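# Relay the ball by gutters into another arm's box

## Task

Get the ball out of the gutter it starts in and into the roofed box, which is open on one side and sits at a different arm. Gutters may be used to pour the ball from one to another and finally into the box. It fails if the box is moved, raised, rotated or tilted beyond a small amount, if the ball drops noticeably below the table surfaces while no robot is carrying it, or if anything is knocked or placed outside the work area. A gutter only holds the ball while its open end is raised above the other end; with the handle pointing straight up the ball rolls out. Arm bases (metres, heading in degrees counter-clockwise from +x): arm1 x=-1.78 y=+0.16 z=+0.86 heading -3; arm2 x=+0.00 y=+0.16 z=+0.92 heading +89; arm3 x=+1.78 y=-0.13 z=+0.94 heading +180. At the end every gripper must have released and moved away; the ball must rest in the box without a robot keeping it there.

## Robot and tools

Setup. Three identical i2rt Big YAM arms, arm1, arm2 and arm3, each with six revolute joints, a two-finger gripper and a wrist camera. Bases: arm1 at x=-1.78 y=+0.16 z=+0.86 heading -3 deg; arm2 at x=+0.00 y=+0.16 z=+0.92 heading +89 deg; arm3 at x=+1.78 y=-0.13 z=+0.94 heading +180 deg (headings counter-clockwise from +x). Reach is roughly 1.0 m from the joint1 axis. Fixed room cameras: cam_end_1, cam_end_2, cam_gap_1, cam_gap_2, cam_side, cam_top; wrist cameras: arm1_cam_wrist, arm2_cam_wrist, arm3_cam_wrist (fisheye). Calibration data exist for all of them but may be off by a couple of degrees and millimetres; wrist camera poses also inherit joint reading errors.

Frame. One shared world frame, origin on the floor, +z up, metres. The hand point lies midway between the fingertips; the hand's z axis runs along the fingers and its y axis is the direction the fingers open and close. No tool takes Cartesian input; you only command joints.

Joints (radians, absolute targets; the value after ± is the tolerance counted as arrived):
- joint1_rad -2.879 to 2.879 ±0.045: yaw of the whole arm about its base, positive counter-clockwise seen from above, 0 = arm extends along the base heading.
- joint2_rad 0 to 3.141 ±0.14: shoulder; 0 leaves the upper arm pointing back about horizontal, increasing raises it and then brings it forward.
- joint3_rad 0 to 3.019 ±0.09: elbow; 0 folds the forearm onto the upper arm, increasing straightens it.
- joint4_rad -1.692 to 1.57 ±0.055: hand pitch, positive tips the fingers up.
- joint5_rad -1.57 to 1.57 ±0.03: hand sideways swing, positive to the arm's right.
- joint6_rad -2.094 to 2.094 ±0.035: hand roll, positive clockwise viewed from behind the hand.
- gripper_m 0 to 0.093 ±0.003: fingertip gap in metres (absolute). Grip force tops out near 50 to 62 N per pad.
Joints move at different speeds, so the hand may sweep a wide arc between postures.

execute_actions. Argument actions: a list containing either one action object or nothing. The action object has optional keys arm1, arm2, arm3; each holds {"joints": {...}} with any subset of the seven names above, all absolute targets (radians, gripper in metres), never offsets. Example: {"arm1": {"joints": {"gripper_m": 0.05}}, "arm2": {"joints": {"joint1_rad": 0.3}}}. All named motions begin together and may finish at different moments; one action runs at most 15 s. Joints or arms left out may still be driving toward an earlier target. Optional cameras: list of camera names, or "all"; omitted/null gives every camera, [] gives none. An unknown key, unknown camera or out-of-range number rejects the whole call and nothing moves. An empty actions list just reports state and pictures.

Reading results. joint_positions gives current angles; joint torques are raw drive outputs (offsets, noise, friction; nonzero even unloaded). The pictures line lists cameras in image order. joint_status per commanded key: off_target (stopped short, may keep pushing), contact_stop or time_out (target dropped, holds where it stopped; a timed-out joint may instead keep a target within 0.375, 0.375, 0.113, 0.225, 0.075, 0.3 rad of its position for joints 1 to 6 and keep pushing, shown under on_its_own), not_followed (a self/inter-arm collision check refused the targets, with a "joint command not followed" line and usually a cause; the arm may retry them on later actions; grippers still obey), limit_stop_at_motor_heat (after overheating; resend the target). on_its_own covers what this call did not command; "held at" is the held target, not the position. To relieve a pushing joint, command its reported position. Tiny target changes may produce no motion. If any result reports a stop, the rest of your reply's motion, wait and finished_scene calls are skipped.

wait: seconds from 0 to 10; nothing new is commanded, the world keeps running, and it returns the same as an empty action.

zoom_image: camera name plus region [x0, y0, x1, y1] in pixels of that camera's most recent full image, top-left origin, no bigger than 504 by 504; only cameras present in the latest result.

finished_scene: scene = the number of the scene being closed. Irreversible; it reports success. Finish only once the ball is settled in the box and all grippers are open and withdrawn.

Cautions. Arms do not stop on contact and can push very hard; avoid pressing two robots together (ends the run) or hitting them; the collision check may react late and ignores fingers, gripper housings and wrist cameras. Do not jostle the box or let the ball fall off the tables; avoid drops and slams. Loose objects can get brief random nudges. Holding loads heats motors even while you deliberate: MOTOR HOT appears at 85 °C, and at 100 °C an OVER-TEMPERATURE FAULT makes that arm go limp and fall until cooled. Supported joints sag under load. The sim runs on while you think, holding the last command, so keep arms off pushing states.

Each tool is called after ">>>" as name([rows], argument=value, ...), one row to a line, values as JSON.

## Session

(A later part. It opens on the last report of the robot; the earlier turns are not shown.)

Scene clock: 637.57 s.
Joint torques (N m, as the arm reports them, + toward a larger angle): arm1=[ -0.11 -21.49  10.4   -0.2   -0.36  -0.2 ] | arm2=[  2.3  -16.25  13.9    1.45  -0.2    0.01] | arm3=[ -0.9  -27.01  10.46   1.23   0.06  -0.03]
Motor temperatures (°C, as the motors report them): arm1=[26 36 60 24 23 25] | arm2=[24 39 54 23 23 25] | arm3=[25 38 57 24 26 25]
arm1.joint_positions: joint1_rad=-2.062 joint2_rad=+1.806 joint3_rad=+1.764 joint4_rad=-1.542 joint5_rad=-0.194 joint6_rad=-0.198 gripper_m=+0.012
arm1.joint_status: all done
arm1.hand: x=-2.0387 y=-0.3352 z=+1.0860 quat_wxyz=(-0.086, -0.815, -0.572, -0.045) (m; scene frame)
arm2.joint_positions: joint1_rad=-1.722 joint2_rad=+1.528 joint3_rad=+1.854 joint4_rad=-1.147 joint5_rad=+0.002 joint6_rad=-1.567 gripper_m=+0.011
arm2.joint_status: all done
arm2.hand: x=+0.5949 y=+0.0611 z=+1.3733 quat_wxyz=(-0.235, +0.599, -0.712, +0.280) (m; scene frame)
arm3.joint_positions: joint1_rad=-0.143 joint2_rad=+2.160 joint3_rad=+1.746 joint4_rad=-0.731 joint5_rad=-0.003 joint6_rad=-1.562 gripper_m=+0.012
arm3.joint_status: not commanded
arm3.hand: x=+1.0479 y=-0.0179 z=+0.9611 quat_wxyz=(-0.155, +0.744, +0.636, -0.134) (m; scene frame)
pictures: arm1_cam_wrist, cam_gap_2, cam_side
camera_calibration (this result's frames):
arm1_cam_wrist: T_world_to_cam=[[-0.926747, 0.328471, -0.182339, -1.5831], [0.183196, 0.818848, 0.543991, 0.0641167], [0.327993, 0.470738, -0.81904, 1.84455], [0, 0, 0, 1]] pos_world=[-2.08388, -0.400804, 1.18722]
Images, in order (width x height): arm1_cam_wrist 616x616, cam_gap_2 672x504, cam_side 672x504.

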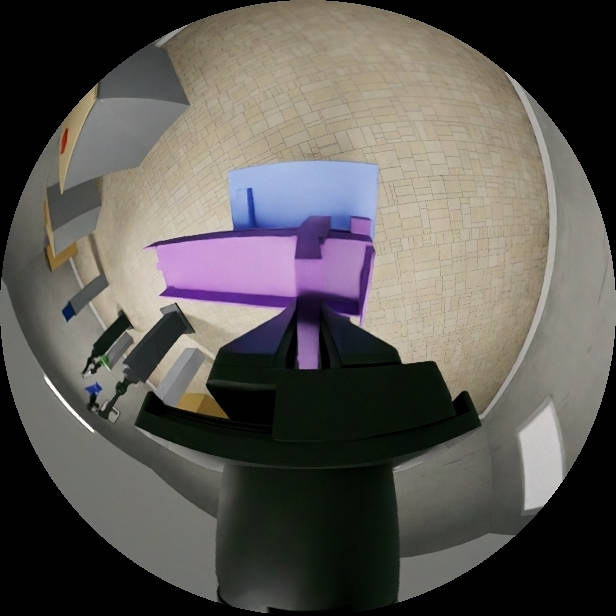

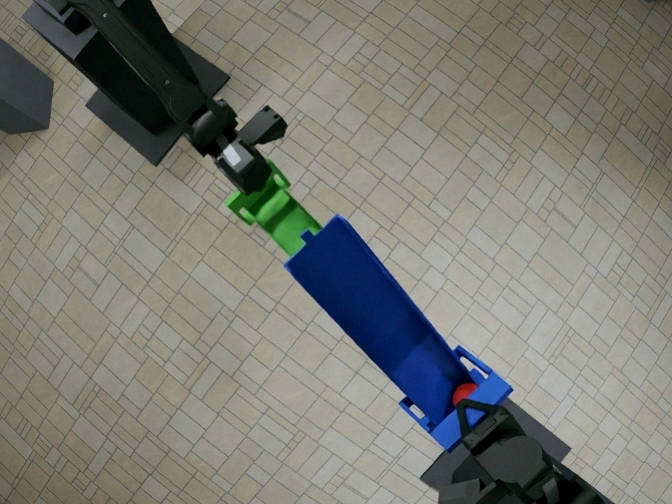

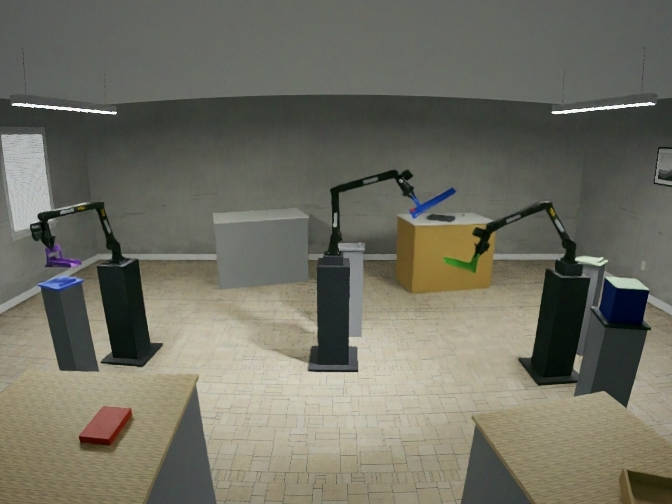

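>>> execute_actions([
  {"arm2":{"joints":{"joint2_rad":1.88,"joint3_rad":1.84,"joint4_rad":-1.14}},"arm1":{"joints":{"joint2_rad":1.865,"joint3_rad":1.635,"joint4_rad":-1.29}}},
], cameras=["cam_side","cam_gap_2","arm1_cam_wrist","cam_top"])

Scene clock: 668.73 s.
Joint torques (N m, as the arm reports them, + toward a larger angle): arm1=[ -0.29 -23.08   7.99   0.56  -0.34  -0.19] | arm2=[  1.98 -21.45  15.23   1.26  -0.21  -0.03] | arm3=[ -1.06 -27.18  10.67   1.26  -0.02  -0.03]
Motor temperatures (°C, as the motors report them): arm1=[26 37 62 24 23 25] | arm2=[24 39 55 23 23 25] | arm3=[25 40 57 24 26 25]
arm1.joint_positions: joint1_rad=-2.062 joint2_rad=+1.888 joint3_rad=+1.629 joint4_rad=-1.302 joint5_rad=-0.194 joint6_rad=-0.198 gripper_m=+0.012
arm1.joint_status: all done
arm1.hand: x=-2.0498 y=-0.3537 z=+0.9907 quat_wxyz=(-0.091, -0.814, -0.573, -0.035) (m; scene frame)
arm2.joint_positions: joint1_rad=-1.722 joint2_rad=+1.901 joint3_rad=+1.795 joint4_rad=-1.147 joint5_rad=+0.002 joint6_rad=-1.567 gripper_m=+0.011
arm2.joint_status: all done
arm2.hand: x=+0.6563 y=+0.0500 z=+1.1121 quat_wxyz=(-0.100, +0.636, -0.756, +0.122) (m; scene frame)
arm3.joint_positions: joint1_rad=-0.143 joint2_rad=+2.160 joint3_rad=+1.746 joint4_rad=-0.731 joint5_rad=-0.003 joint6_rad=-1.562 gripper_m=+0.012
arm3.joint_status: not commanded
arm3.hand: x=+1.0479 y=-0.0179 z=+0.9611 quat_wxyz=(-0.155, +0.744, +0.636, -0.134) (m; scene frame)
pictures: arm1_cam_wrist, cam_gap_2, cam_side, cam_top
camera_calibration (this result's frames):
arm1_cam_wrist: T_world_to_cam=[[-0.929056, 0.32437, -0.177877, -1.61528], [0.189371, 0.830049, 0.524555, 0.168957], [0.317796, 0.453656, -0.832588, 1.76537], [0, 0, 0, 1]] pos_world=[-2.09371, -0.417165, 1.09388]
Images, in order (width x height): arm1_cam_wrist 616x616, cam_gap_2 672x504, cam_side 672x504, cam_top 672x504.

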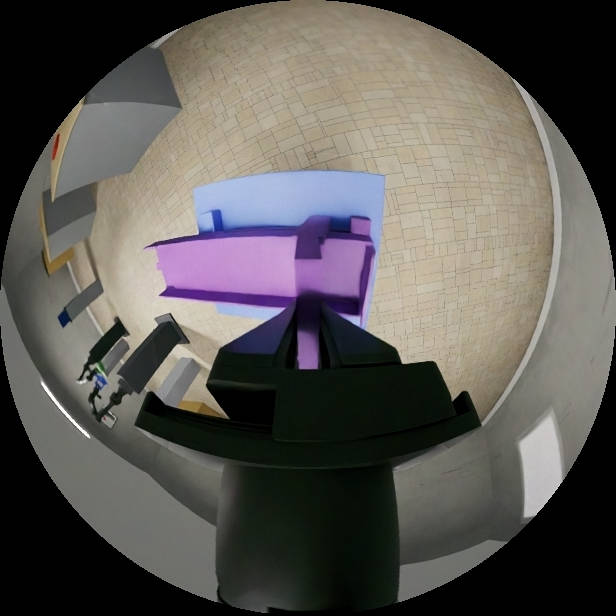

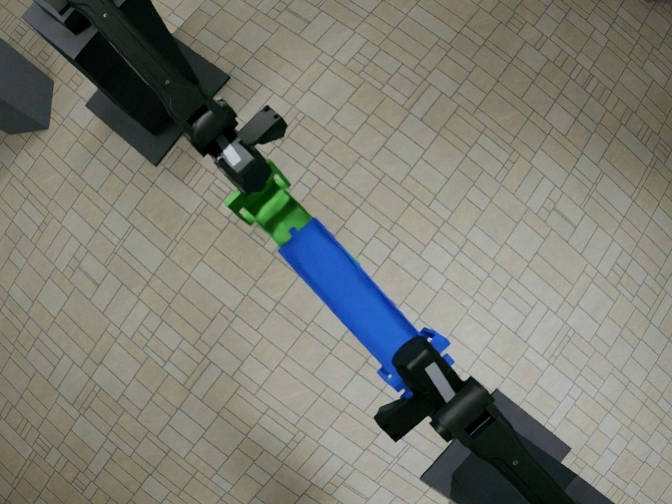

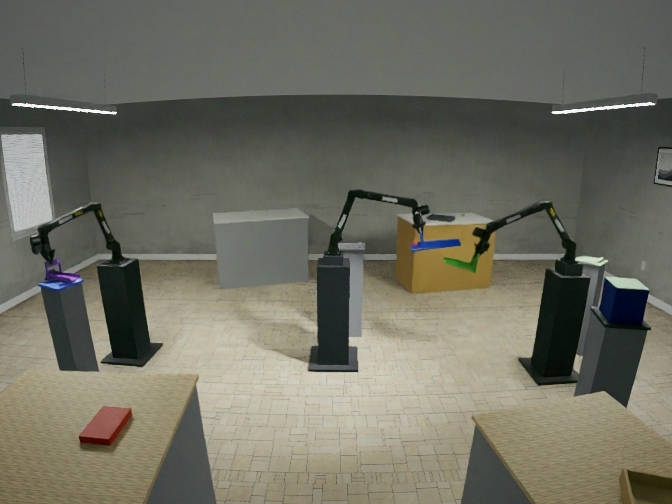

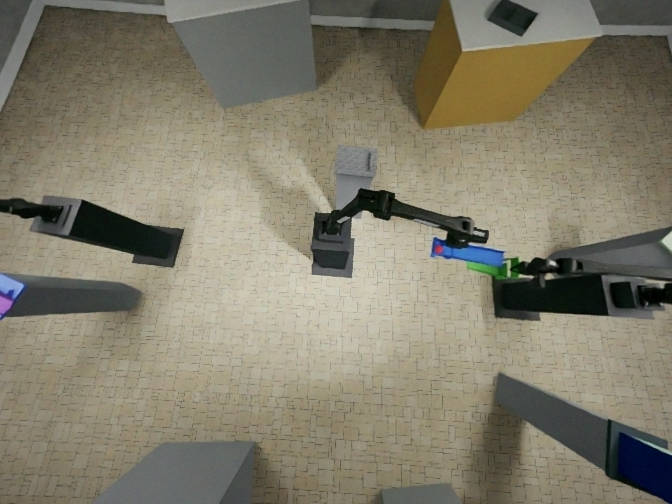

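>>> zoom_image(camera="cam_gap_2", region=[200, 140, 480, 420])

>>> zoom_image(camera="cam_side", region=[390, 200, 530, 300])

Region (200, 140, 480, 420) of cam_gap_2's 672x504 image, scaled by 1.800, with more detail than that image has.

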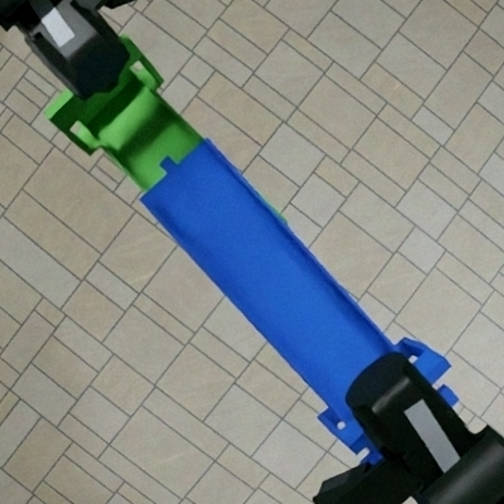

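Region (390, 200, 530, 300) of cam_side's 672x504 image, scaled by 3.600, with more detail than that image has; it fills the top 360 rows of this view, and the rest is white.

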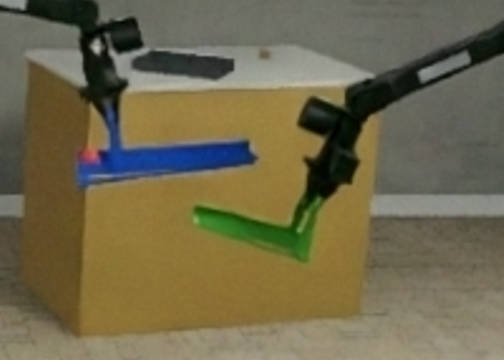

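>>> execute_actions([
  {"arm2":{"joints":{"joint4_rad":-1.30}},"arm1":{"joints":{"joint2_rad":1.885}}},
], cameras=["cam_side","cam_gap_2"])

Scene clock: 704.07 s.
Joint torques (N m, as the arm reports them, + toward a larger angle): arm1=[ -0.24 -21.01   7.99   0.59  -0.34  -0.2 ] | arm2=[  1.96 -21.13  14.99   0.12  -0.22  -0.04] | arm3=[ -1.84 -27.25  10.78   1.3    0.02  -0.02]
Motor temperatures (°C, as the motors report them): arm1=[26 38 57 24 23 25] | arm2=[24 41 57 23 23 25] | arm3=[25 41 57 24 26 25]
arm1.joint_positions: joint1_rad=-2.062 joint2_rad=+1.888 joint3_rad=+1.629 joint4_rad=-1.302 joint5_rad=-0.194 joint6_rad=-0.198 gripper_m=+0.012
arm1.joint_status: all done
arm1.hand: x=-2.0498 y=-0.3537 z=+0.9907 quat_wxyz=(-0.091, -0.814, -0.573, -0.035) (m; scene frame)
arm2.joint_positions: joint1_rad=-1.722 joint2_rad=+1.901 joint3_rad=+1.795 joint4_rad=-1.287 joint5_rad=+0.002 joint6_rad=-1.567 gripper_m=+0.011
arm2.joint_status: all done
arm2.hand: x=+0.6234 y=+0.0556 z=+1.1037 quat_wxyz=(-0.055, +0.641, -0.762, +0.069) (m; scene frame)
arm3.joint_positions: joint1_rad=-0.143 joint2_rad=+2.160 joint3_rad=+1.746 joint4_rad=-0.731 joint5_rad=-0.003 joint6_rad=-1.562 gripper_m=+0.012
arm3.joint_status: not commanded
arm3.hand: x=+1.0479 y=-0.0179 z=+0.9611 quat_wxyz=(-0.155, +0.744, +0.636, -0.134) (m; scene frame)
pictures: cam_gap_2, cam_side
Images, in order (width x height): cam_gap_2 672x504, cam_side 672x504.

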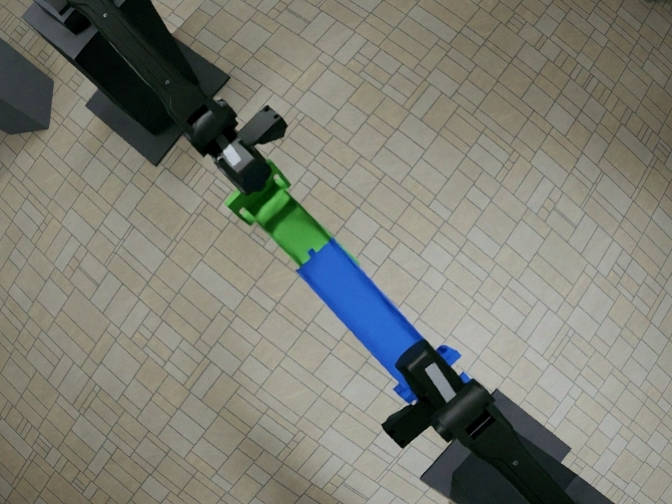

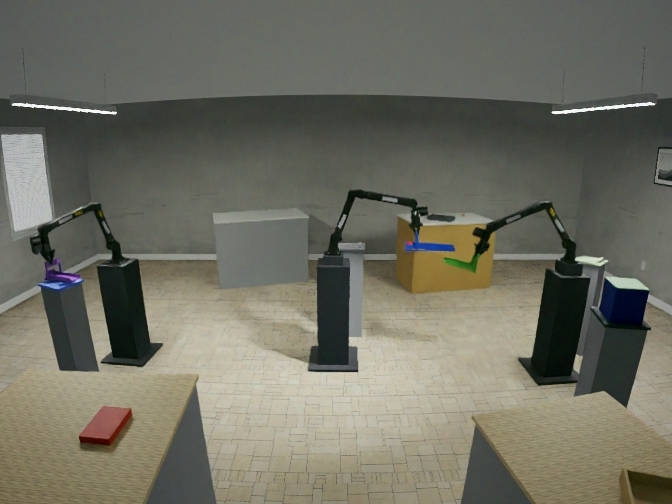

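>>> execute_actions([
  {"arm2":{"joints":{"joint4_rad":-1.39}},"arm1":{"joints":{"joint2_rad":1.912}}},
], cameras=["cam_side","cam_gap_2"])

>>> execute_actions(actions=[], cameras=["cam_side","cam_gap_2","arm3_cam_wrist","arm2_cam_wrist"])

Scene clock: 708.93 s.
Joint torques (N m, as the arm reports them, + toward a larger angle): arm1=[ -0.33 -20.06   7.93   0.55  -0.22  -0.2 ] | arm2=[  2.   -20.73  14.8   -0.04  -0.2   -0.05] | arm3=[ -1.97 -25.68  10.36   1.2   -0.04   0.  ]
Motor temperatures (°C, as the motors report them): arm1=[26 37 57 24 23 25] | arm2=[24 41 57 23 23 25] | arm3=[25 41 57 24 26 25]
arm1.joint_positions: joint1_rad=-2.062 joint2_rad=+1.903 joint3_rad=+1.629 joint4_rad=-1.302 joint5_rad=-0.197 joint6_rad=-0.198 gripper_m=+0.012
arm1.joint_status: all done
arm1.hand: x=-2.0493 y=-0.3538 z=+0.9821 quat_wxyz=(-0.089, -0.814, -0.572, -0.042) (m; scene frame)
arm2.joint_positions: joint1_rad=-1.722 joint2_rad=+1.901 joint3_rad=+1.795 joint4_rad=-1.377 joint5_rad=+0.002 joint6_rad=-1.567 gripper_m=+0.011
arm2.joint_status: all done
arm2.hand: x=+0.6018 y=+0.0593 z=+1.1008 quat_wxyz=(-0.026, +0.643, -0.764, +0.035) (m; scene frame)
arm3.joint_positions: joint1_rad=-0.143 joint2_rad=+2.160 joint3_rad=+1.746 joint4_rad=-0.731 joint5_rad=+0.000 joint6_rad=-1.565 gripper_m=+0.012
arm3.joint_status: not commanded
arm3.hand: x=+1.0480 y=-0.0171 z=+0.9611 quat_wxyz=(-0.156, +0.743, +0.637, -0.133) (m; scene frame)
pictures: cam_gap_2, cam_side
Images, in order (width x height): cam_gap_2 672x504, cam_side 672x504.

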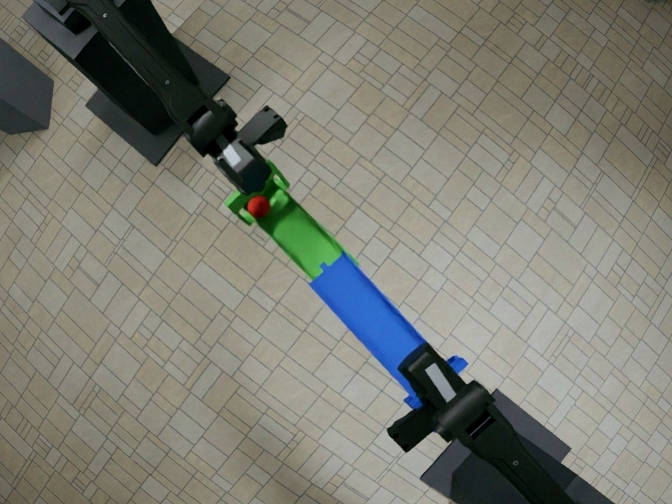

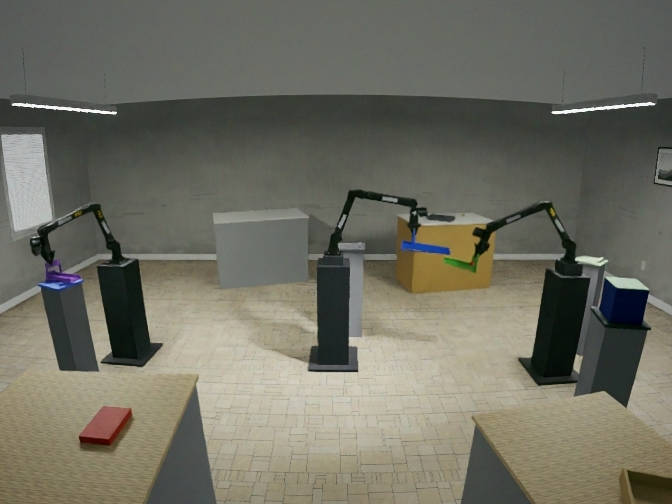

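Scene clock: 708.93 s.
Joint torques (N m, as the arm reports them, + toward a larger angle): arm1=[ -0.33 -20.06   7.93   0.55  -0.22  -0.2 ] | arm2=[  2.   -20.73  14.8   -0.04  -0.2   -0.05] | arm3=[ -1.97 -25.68  10.36   1.2   -0.04   0.  ]
Motor temperatures (°C, as the motors report them): arm1=[26 37 57 24 23 25] | arm2=[24 41 57 23 23 25] | arm3=[25 41 57 24 26 25]
arm1.joint_positions: joint1_rad=-2.062 joint2_rad=+1.903 joint3_rad=+1.629 joint4_rad=-1.302 joint5_rad=-0.197 joint6_rad=-0.198 gripper_m=+0.012
arm1.joint_status: all done
arm1.hand: x=-2.0493 y=-0.3538 z=+0.9821 quat_wxyz=(-0.089, -0.814, -0.572, -0.042) (m; scene frame)
arm2.joint_positions: joint1_rad=-1.722 joint2_rad=+1.901 joint3_rad=+1.795 joint4_rad=-1.377 joint5_rad=+0.002 joint6_rad=-1.567 gripper_m=+0.011
arm2.joint_status: all done
arm2.hand: x=+0.6018 y=+0.0593 z=+1.1008 quat_wxyz=(-0.026, +0.643, -0.764, +0.035) (m; scene frame)
arm3.joint_positions: joint1_rad=-0.143 joint2_rad=+2.160 joint3_rad=+1.746 joint4_rad=-0.731 joint5_rad=+0.000 joint6_rad=-1.565 gripper_m=+0.012
arm3.joint_status: not commanded
arm3.hand: x=+1.0480 y=-0.0171 z=+0.9611 quat_wxyz=(-0.156, +0.743, +0.637, -0.133) (m; scene frame)
pictures: arm2_cam_wrist, arm3_cam_wrist, cam_gap_2, cam_side
camera_calibration (this result's frames):
arm2_cam_wrist: T_world_to_cam=[[0.982497, -0.170447, 0.0751514, -0.663396], [-0.182208, -0.795452, 0.577976, -0.472214], [-0.0387351, -0.581553, -0.812586, 1.07724], [0, 0, 0, 1]] pos_world=[0.607471, 0.137774, 1.19813]
arm3_cam_wrist: T_world_to_cam=[[-0.904458, 0.154009, 0.397789, 0.568617], [0.363254, 0.766944, 0.529002, -0.868378], [-0.223611, 0.622959, -0.749613, 1.08698], [0, 0, 0, 1]] pos_world=[1.07279, -0.0987172, 1.048]
Images, in order (width x height): arm2_cam_wrist 616x616, arm3_cam_wrist 616x616, cam_gap_2 672x504, cam_side 672x504.

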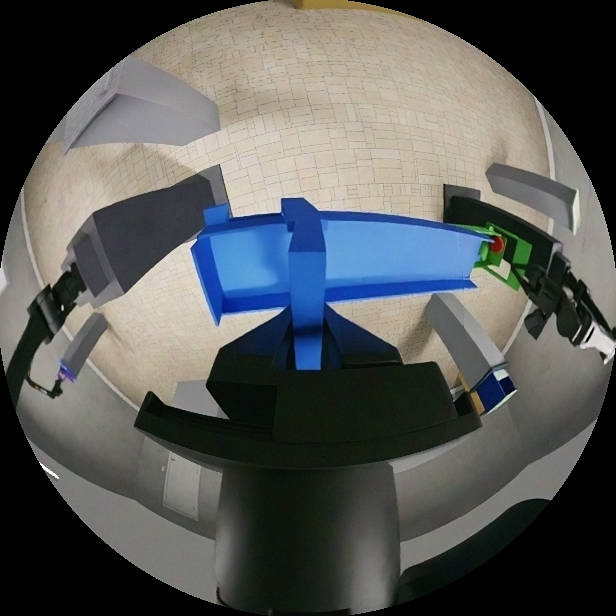

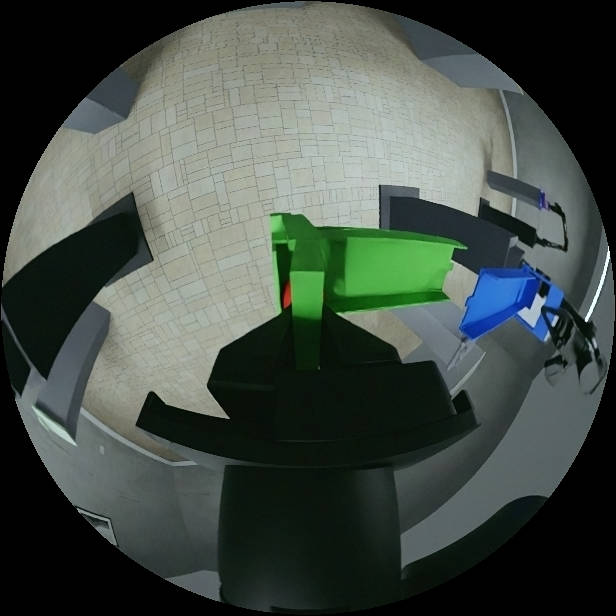

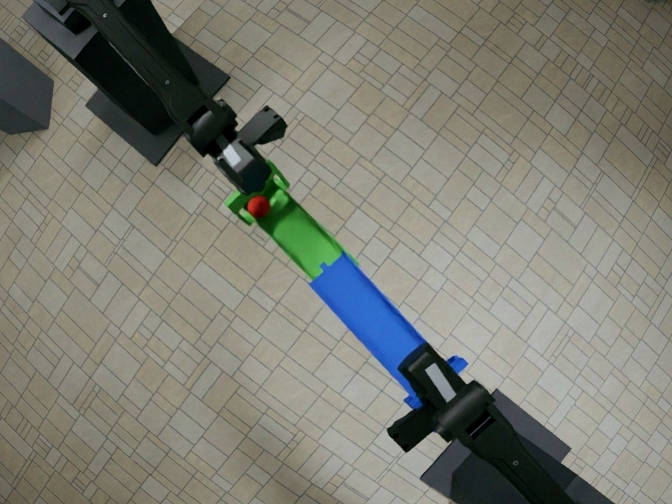

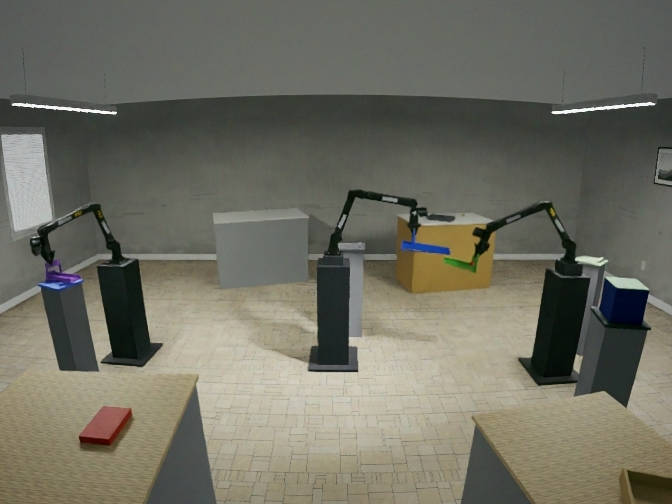

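>>> execute_actions([
  {"arm2":{"joints":{"joint2_rad":1.50}},"arm1":{"joints":{"gripper_m":0.093}}},
], cameras=["cam_side","arm1_cam_wrist"])

Scene clock: 716.63 s.
Joint torques (N m, as the arm reports them, + toward a larger angle): arm1=[ -0.11 -20.17   7.93   0.57  -0.22  -0.2 ] | arm2=[  2.12 -14.36  12.61   0.81  -0.2   -0.02] | arm3=[ -0.79 -26.53  10.5    1.16  -0.01   0.  ]
Motor temperatures (°C, as the motors report them): arm1=[26 37 56 24 23 25] | arm2=[24 41 57 23 23 25] | arm3=[25 41 57 24 26 25]
arm1.joint_positions: joint1_rad=-2.062 joint2_rad=+1.903 joint3_rad=+1.629 joint4_rad=-1.302 joint5_rad=-0.197 joint6_rad=-0.198 gripper_m=+0.093
arm1.joint_status: all done
arm1.hand: x=-2.0493 y=-0.3538 z=+0.9821 quat_wxyz=(-0.089, -0.814, -0.572, -0.042) (m; scene frame)
arm2.joint_positions: joint1_rad=-1.722 joint2_rad=+1.514 joint3_rad=+1.824 joint4_rad=-1.380 joint5_rad=+0.002 joint6_rad=-1.567 gripper_m=+0.011
arm2.joint_status: all done
arm2.hand: x=+0.5426 y=+0.0700 z=+1.3323 quat_wxyz=(-0.158, +0.624, -0.741, +0.190) (m; scene frame)
arm3.joint_positions: joint1_rad=-0.143 joint2_rad=+2.160 joint3_rad=+1.746 joint4_rad=-0.731 joint5_rad=+0.000 joint6_rad=-1.565 gripper_m=+0.012
arm3.joint_status: not commanded
arm3.hand: x=+1.0480 y=-0.0171 z=+0.9611 quat_wxyz=(-0.156, +0.743, +0.637, -0.133) (m; scene frame)
pictures: arm1_cam_wrist, cam_side
camera_calibration (this result's frames):
arm1_cam_wrist: T_world_to_cam=[[-0.927182, 0.326536, -0.183596, -1.60613], [0.183866, 0.82368, 0.536419, 0.14831], [0.326385, 0.463601, -0.82374, 1.77059], [0, 0, 0, 1]] pos_world=[-2.09434, -0.418548, 1.08407]
Images, in order (width x height): arm1_cam_wrist 616x616, cam_side 672x504.

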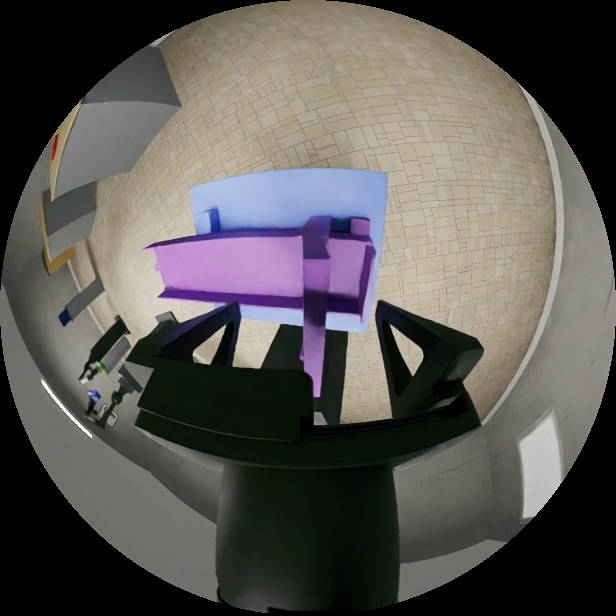

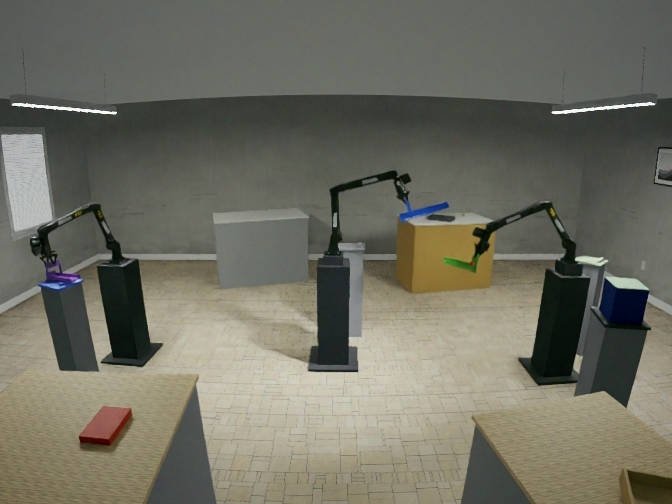

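>>> execute_actions([
  {"arm2":{"joints":{"joint1_rad":-0.075,"joint5_rad":0.196,"joint6_rad":-0.025}},"arm1":{"joints":{"joint2_rad":1.45}}},
], cameras=["cam_side","arm2_cam_wrist"])

Scene clock: 724.87 s.
Joint torques (N m, as the arm reports them, + toward a larger angle): arm1=[ -0.29 -14.34   8.79   1.24  -0.2   -0.19] | arm2=[  1.26 -14.41  12.73   0.88   0.23   0.05] | arm3=[ -0.84 -26.99  10.51   1.15  -0.05   0.05]
Motor temperatures (°C, as the motors report them): arm1=[26 37 56 24 23 25] | arm2=[24 40 55 23 23 25] | arm3=[25 42 58 24 26 25]
arm1.joint_positions: joint1_rad=-2.062 joint2_rad=+1.453 joint3_rad=+1.629 joint4_rad=-1.301 joint5_rad=-0.197 joint6_rad=-0.198 gripper_m=+0.093
arm1.joint_status: all done
arm1.hand: x=-2.0232 y=-0.3107 z=+1.2241 quat_wxyz=(-0.176, -0.782, -0.576, +0.162) (m; scene frame)
arm2.joint_positions: joint1_rad=-0.068 joint2_rad=+1.517 joint3_rad=+1.824 joint4_rad=-1.380 joint5_rad=+0.190 joint6_rad=-0.030 gripper_m=+0.011
arm2.joint_status: all done
arm2.hand: x=+0.0804 y=+0.7073 z=+1.3328 quat_wxyz=(-0.243, +0.646, -0.717, -0.094) (m; scene frame)
arm3.joint_positions: joint1_rad=-0.143 joint2_rad=+2.160 joint3_rad=+1.746 joint4_rad=-0.731 joint5_rad=+0.000 joint6_rad=-1.565 gripper_m=+0.012
arm3.joint_status: not commanded
arm3.hand: x=+1.0480 y=-0.0171 z=+0.9611 quat_wxyz=(-0.156, +0.743, +0.637, -0.133) (m; scene frame)
pictures: arm2_cam_wrist, cam_side
camera_calibration (this result's frames):
arm2_cam_wrist: T_world_to_cam=[[0.9754, -0.141506, 0.169029, -0.203153], [-0.162178, -0.979985, 0.115448, 0.559585], [0.149309, -0.140021, -0.978826, 1.51652], [0, 0, 0, 1]] pos_world=[0.0624777, 0.731982, 1.45415]
Images, in order (width x height): arm2_cam_wrist 616x616, cam_side 672x504.

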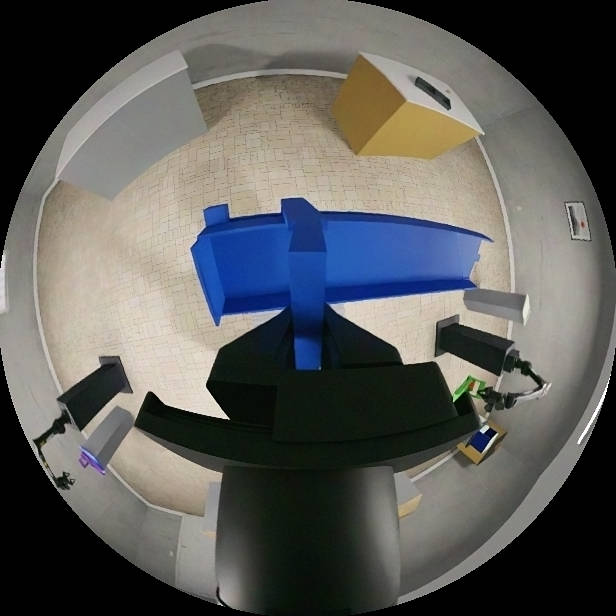

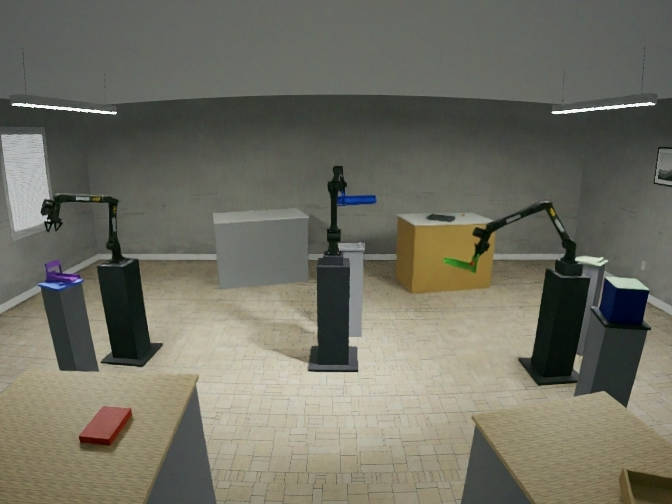

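>>> execute_actions([
  {"arm2":{"joints":{"joint2_rad":1.74,"joint3_rad":1.585,"joint4_rad":-1.37}},"arm3":{"joints":{"joint1_rad":0.8,"joint2_rad":1.63,"joint4_rad":-0.82}},"arm1":{"joints":{"joint2_rad":1.0,"joint3_rad":0.9}}},
], cameras=["cam_side","arm2_cam_wrist","cam_end_2"])

Scene clock: 751.73 s.
Joint torques (N m, as the arm reports them, + toward a larger angle): arm1=[-0.13 -5.35  7.91  0.69 -0.21 -0.2 ] | arm2=[  1.21 -17.46  14.06   0.72   0.2    0.04] | arm3=[ -0.23 -20.28  10.99   1.46   0.02   0.05]
Motor temperatures (°C, as the motors report them): arm1=[26 34 57 24 23 25] | arm2=[24 39 54 23 23 25] | arm3=[25 42 58 24 26 25]
arm1.joint_positions: joint1_rad=-2.062 joint2_rad=+1.002 joint3_rad=+0.901 joint4_rad=-1.297 joint5_rad=-0.197 joint6_rad=-0.198 gripper_m=+0.093
arm1.joint_status: all done
arm1.hand: x=-1.9051 y=-0.1151 z=+1.0708 quat_wxyz=(-0.124, -0.806, -0.577, +0.039) (m; scene frame)
arm2.joint_positions: joint1_rad=-0.068 joint2_rad=+1.751 joint3_rad=+1.545 joint4_rad=-1.379 joint5_rad=+0.191 joint6_rad=-0.029 gripper_m=+0.011
arm2.joint_status: all done
arm2.hand: x=+0.0784 y=+0.6846 z=+1.0889 quat_wxyz=(-0.057, +0.684, -0.723, +0.076) (m; scene frame)
arm3.joint_positions: joint1_rad=+0.807 joint2_rad=+1.654 joint3_rad=+1.759 joint4_rad=-0.826 joint5_rad=-0.002 joint6_rad=-1.566 gripper_m=+0.012
arm3.joint_status: all done
arm3.hand: x=+1.2983 y=-0.6203 z=+1.3134 quat_wxyz=(-0.148, +0.346, +0.845, -0.380) (m; scene frame)
pictures: arm2_cam_wrist, cam_end_2, cam_side
camera_calibration (this result's frames):
arm2_cam_wrist: T_world_to_cam=[[0.982908, -0.0525248, 0.176446, -0.232761], [-0.147574, -0.797799, 0.584584, -0.0715363], [0.110064, -0.600631, -0.791915, 1.38979], [0, 0, 0, 1]] pos_world=[0.0652599, 0.765456, 1.18349]
Images, in order (width x height): arm2_cam_wrist 616x616, cam_end_2 672x504, cam_side 672x504.

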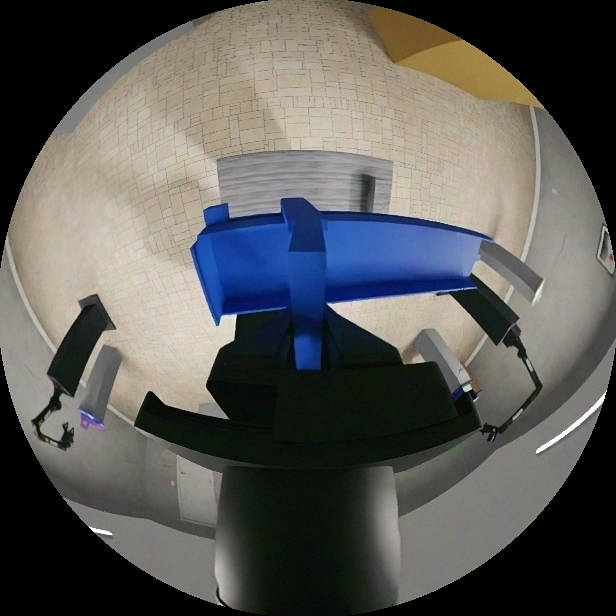

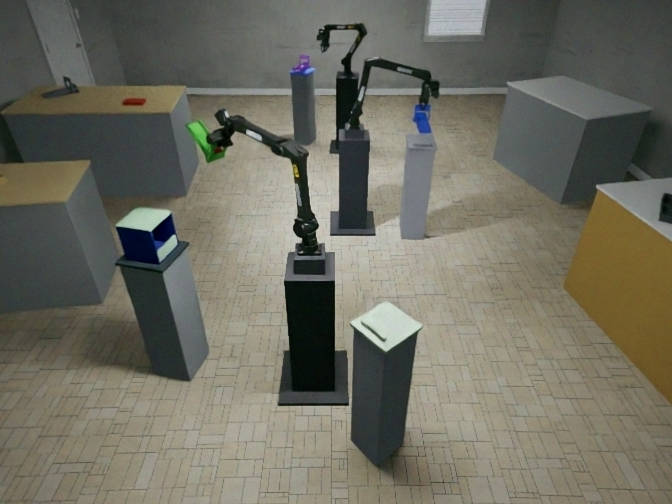

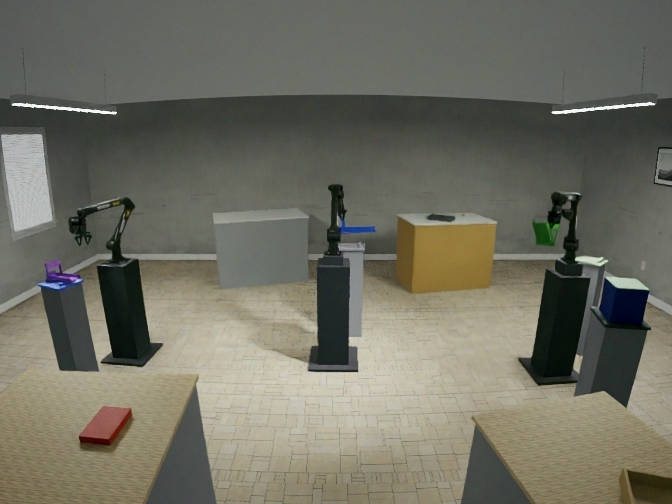

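>>> execute_actions([
  {"arm2":{"joints":{"joint2_rad":1.85,"joint3_rad":1.467,"joint4_rad":-1.12}},"arm3":{"joints":{"joint2_rad":1.35,"joint3_rad":1.35}}},
], cameras=["cam_side","arm2_cam_wrist","cam_end_2","cam_top"])

>>> zoom_image(camera="cam_end_2", region=[90, 190, 210, 290])

>>> zoom_image(camera="cam_side", region=[570, 250, 670, 350])

Scene clock: 764.80 s.
Joint torques (N m, as the arm reports them, + toward a larger angle): arm1=[-0.19 -5.32  7.89  0.67 -0.21 -0.2 ] | arm2=[  1.2  -19.45  11.22   1.05   0.2    0.04] | arm3=[ -1.45 -14.52   9.78   1.51   0.     0.04]
Motor temperatures (°C, as the motors report them): arm1=[26 33 56 24 23 25] | arm2=[24 40 55 23 23 25] | arm3=[25 41 58 24 26 25]
arm1.joint_positions: joint1_rad=-2.062 joint2_rad=+1.002 joint3_rad=+0.901 joint4_rad=-1.297 joint5_rad=-0.197 joint6_rad=-0.198 gripper_m=+0.093
arm1.joint_status: not commanded
arm1.hand: x=-1.9051 y=-0.1151 z=+1.0708 quat_wxyz=(-0.124, -0.806, -0.577, +0.039) (m; scene frame)
arm2.joint_positions: joint1_rad=-0.068 joint2_rad=+1.871 joint3_rad=+1.449 joint4_rad=-1.136 joint5_rad=+0.191 joint6_rad=-0.029 gripper_m=+0.011
arm2.joint_status: all done
arm2.hand: x=+0.0803 y=+0.7077 z=+0.9916 quat_wxyz=(-0.067, +0.683, -0.724, +0.067) (m; scene frame)
arm3.joint_positions: joint1_rad=+0.807 joint2_rad=+1.363 joint3_rad=+1.334 joint4_rad=-0.828 joint5_rad=-0.002 joint6_rad=-1.566 gripper_m=+0.012
arm3.joint_status: all done
arm3.hand: x=+1.3913 y=-0.5249 z=+1.2529 quat_wxyz=(-0.124, +0.355, +0.869, -0.322) (m; scene frame)
pictures: arm2_cam_wrist, cam_end_2, cam_side, cam_top
camera_calibration (this result's frames):
arm2_cam_wrist: T_world_to_cam=[[0.982501, -0.0572565, 0.17724, -0.213643], [-0.148912, -0.813059, 0.562814, 0.0365238], [0.111882, -0.579358, -0.807358, 1.3265], [0, 0, 0, 1]] pos_world=[0.0669324, 0.78598, 1.08827]
Images, in order (width x height): arm2_cam_wrist 616x616, cam_end_2 672x504, cam_side 672x504, cam_top 672x504.

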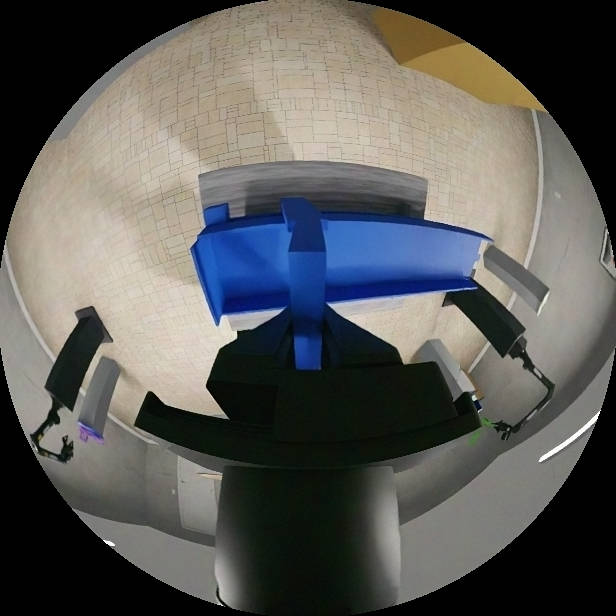

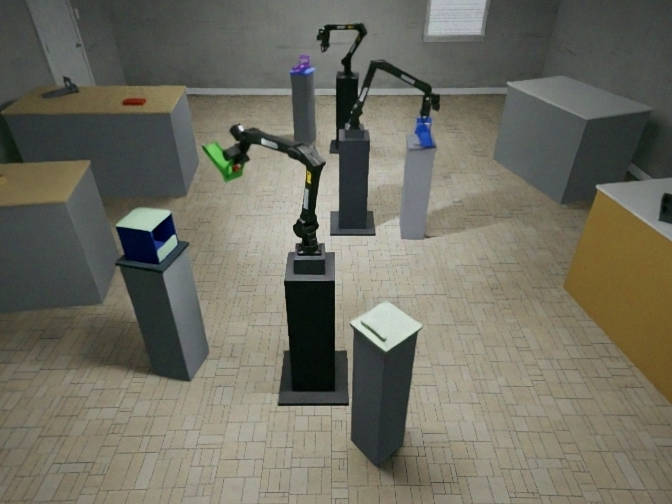

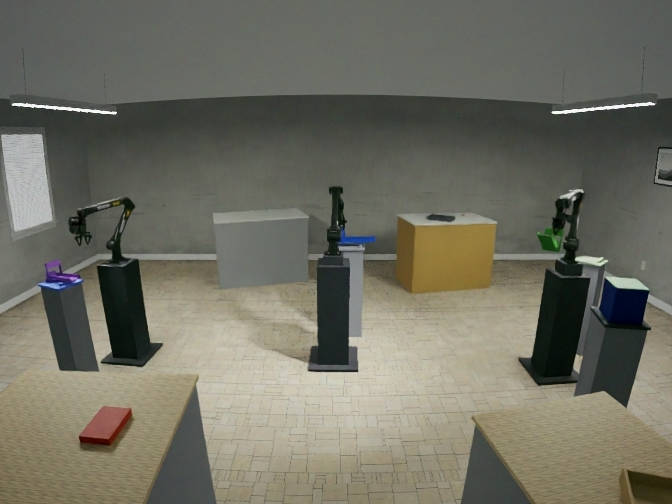

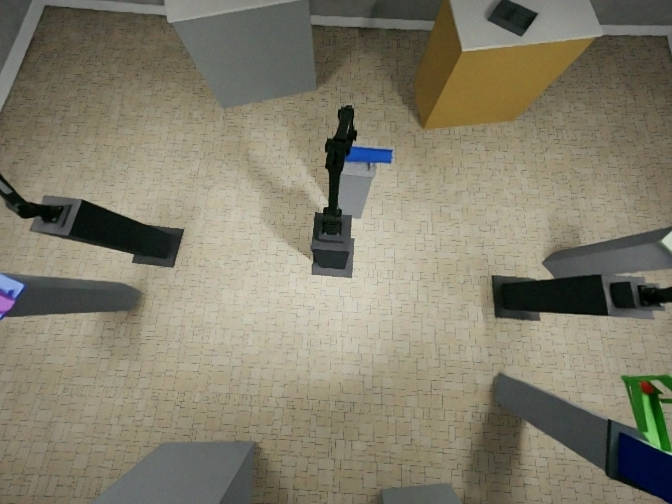

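Region (90, 190, 210, 290) of cam_end_2's 672x504 image, scaled by 4.200, with more detail than that image has.

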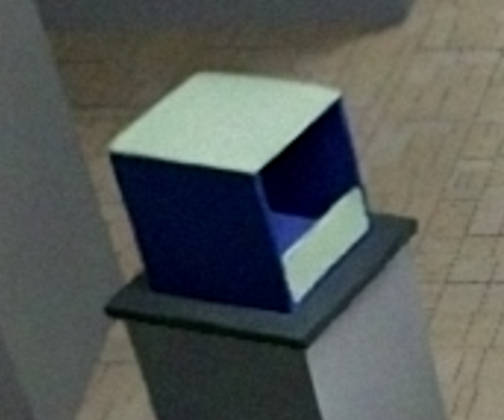

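Region (570, 250, 670, 350) of cam_side's 672x504 image, scaled by 5.040, with more detail than that image has.

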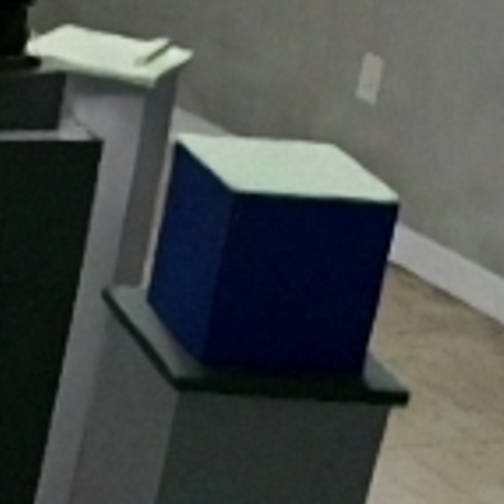

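>>> execute_actions([
  {"arm2":{"joints":{"joint2_rad":1.897}},"arm3":{"joints":{"joint2_rad":0.92,"joint3_rad":1.0}}},
], cameras=["arm2_cam_wrist","cam_end_2"])

Scene clock: 871.93 s.
Joint torques (N m, as the arm reports them, + toward a larger angle): arm1=[-0.15 -5.35  7.87  0.67 -0.21 -0.2 ] | arm2=[  1.17 -16.43  11.16   1.03   0.21   0.04] | arm3=[-1.25 -5.95  9.81  1.78  0.06  0.05]
Motor temperatures (°C, as the motors report them): arm1=[26 29 53 24 23 25] | arm2=[24 41 51 23 23 25] | arm3=[25 36 57 24 26 25]
arm1.joint_positions: joint1_rad=-2.062 joint2_rad=+1.002 joint3_rad=+0.901 joint4_rad=-1.297 joint5_rad=-0.197 joint6_rad=-0.198 gripper_m=+0.093
arm1.joint_status: not commanded
arm1.hand: x=-1.9051 y=-0.1151 z=+1.0708 quat_wxyz=(-0.124, -0.806, -0.577, +0.039) (m; scene frame)
arm2.joint_positions: joint1_rad=-0.068 joint2_rad=+1.883 joint3_rad=+1.449 joint4_rad=-1.136 joint5_rad=+0.191 joint6_rad=-0.029 gripper_m=+0.011
arm2.joint_status: all done
arm2.hand: x=+0.0802 y=+0.7070 z=+0.9855 quat_wxyz=(-0.063, +0.684, -0.724, +0.071) (m; scene frame)
arm3.joint_positions: joint1_rad=+0.807 joint2_rad=+0.924 joint3_rad=+0.989 joint4_rad=-0.831 joint5_rad=-0.002 joint6_rad=-1.566 gripper_m=+0.012
arm3.joint_status: all done
arm3.hand: x=+1.4932 y=-0.4196 z=+1.2636 quat_wxyz=(-0.140, +0.349, +0.853, -0.360) (m; scene frame)
pictures: arm2_cam_wrist, cam_end_2
camera_calibration (this result's frames):
arm2_cam_wrist: T_world_to_cam=[[0.982675, -0.055226, 0.176915, -0.213676], [-0.148345, -0.80659, 0.572194, 0.025478], [0.111098, -0.588525, -0.800809, 1.32131], [0, 0, 0, 1]] pos_world=[0.0669591, 0.786372, 1.08134]
Images, in order (width x height): arm2_cam_wrist 616x616, cam_end_2 672x504.

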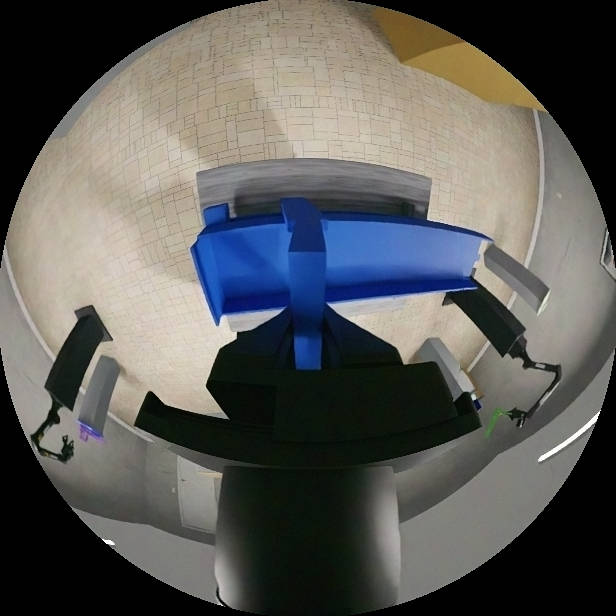

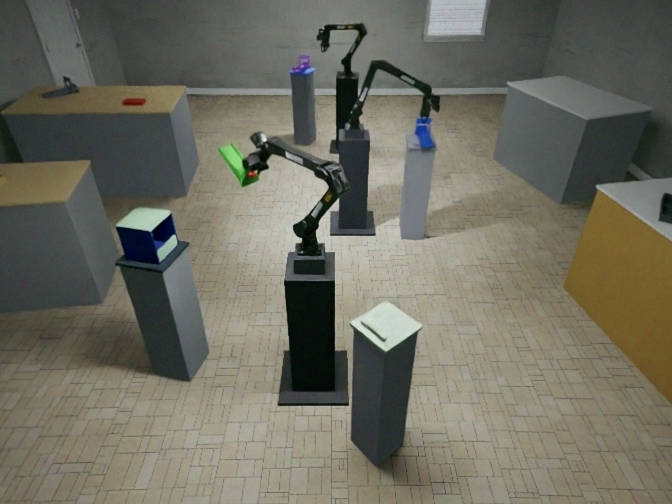

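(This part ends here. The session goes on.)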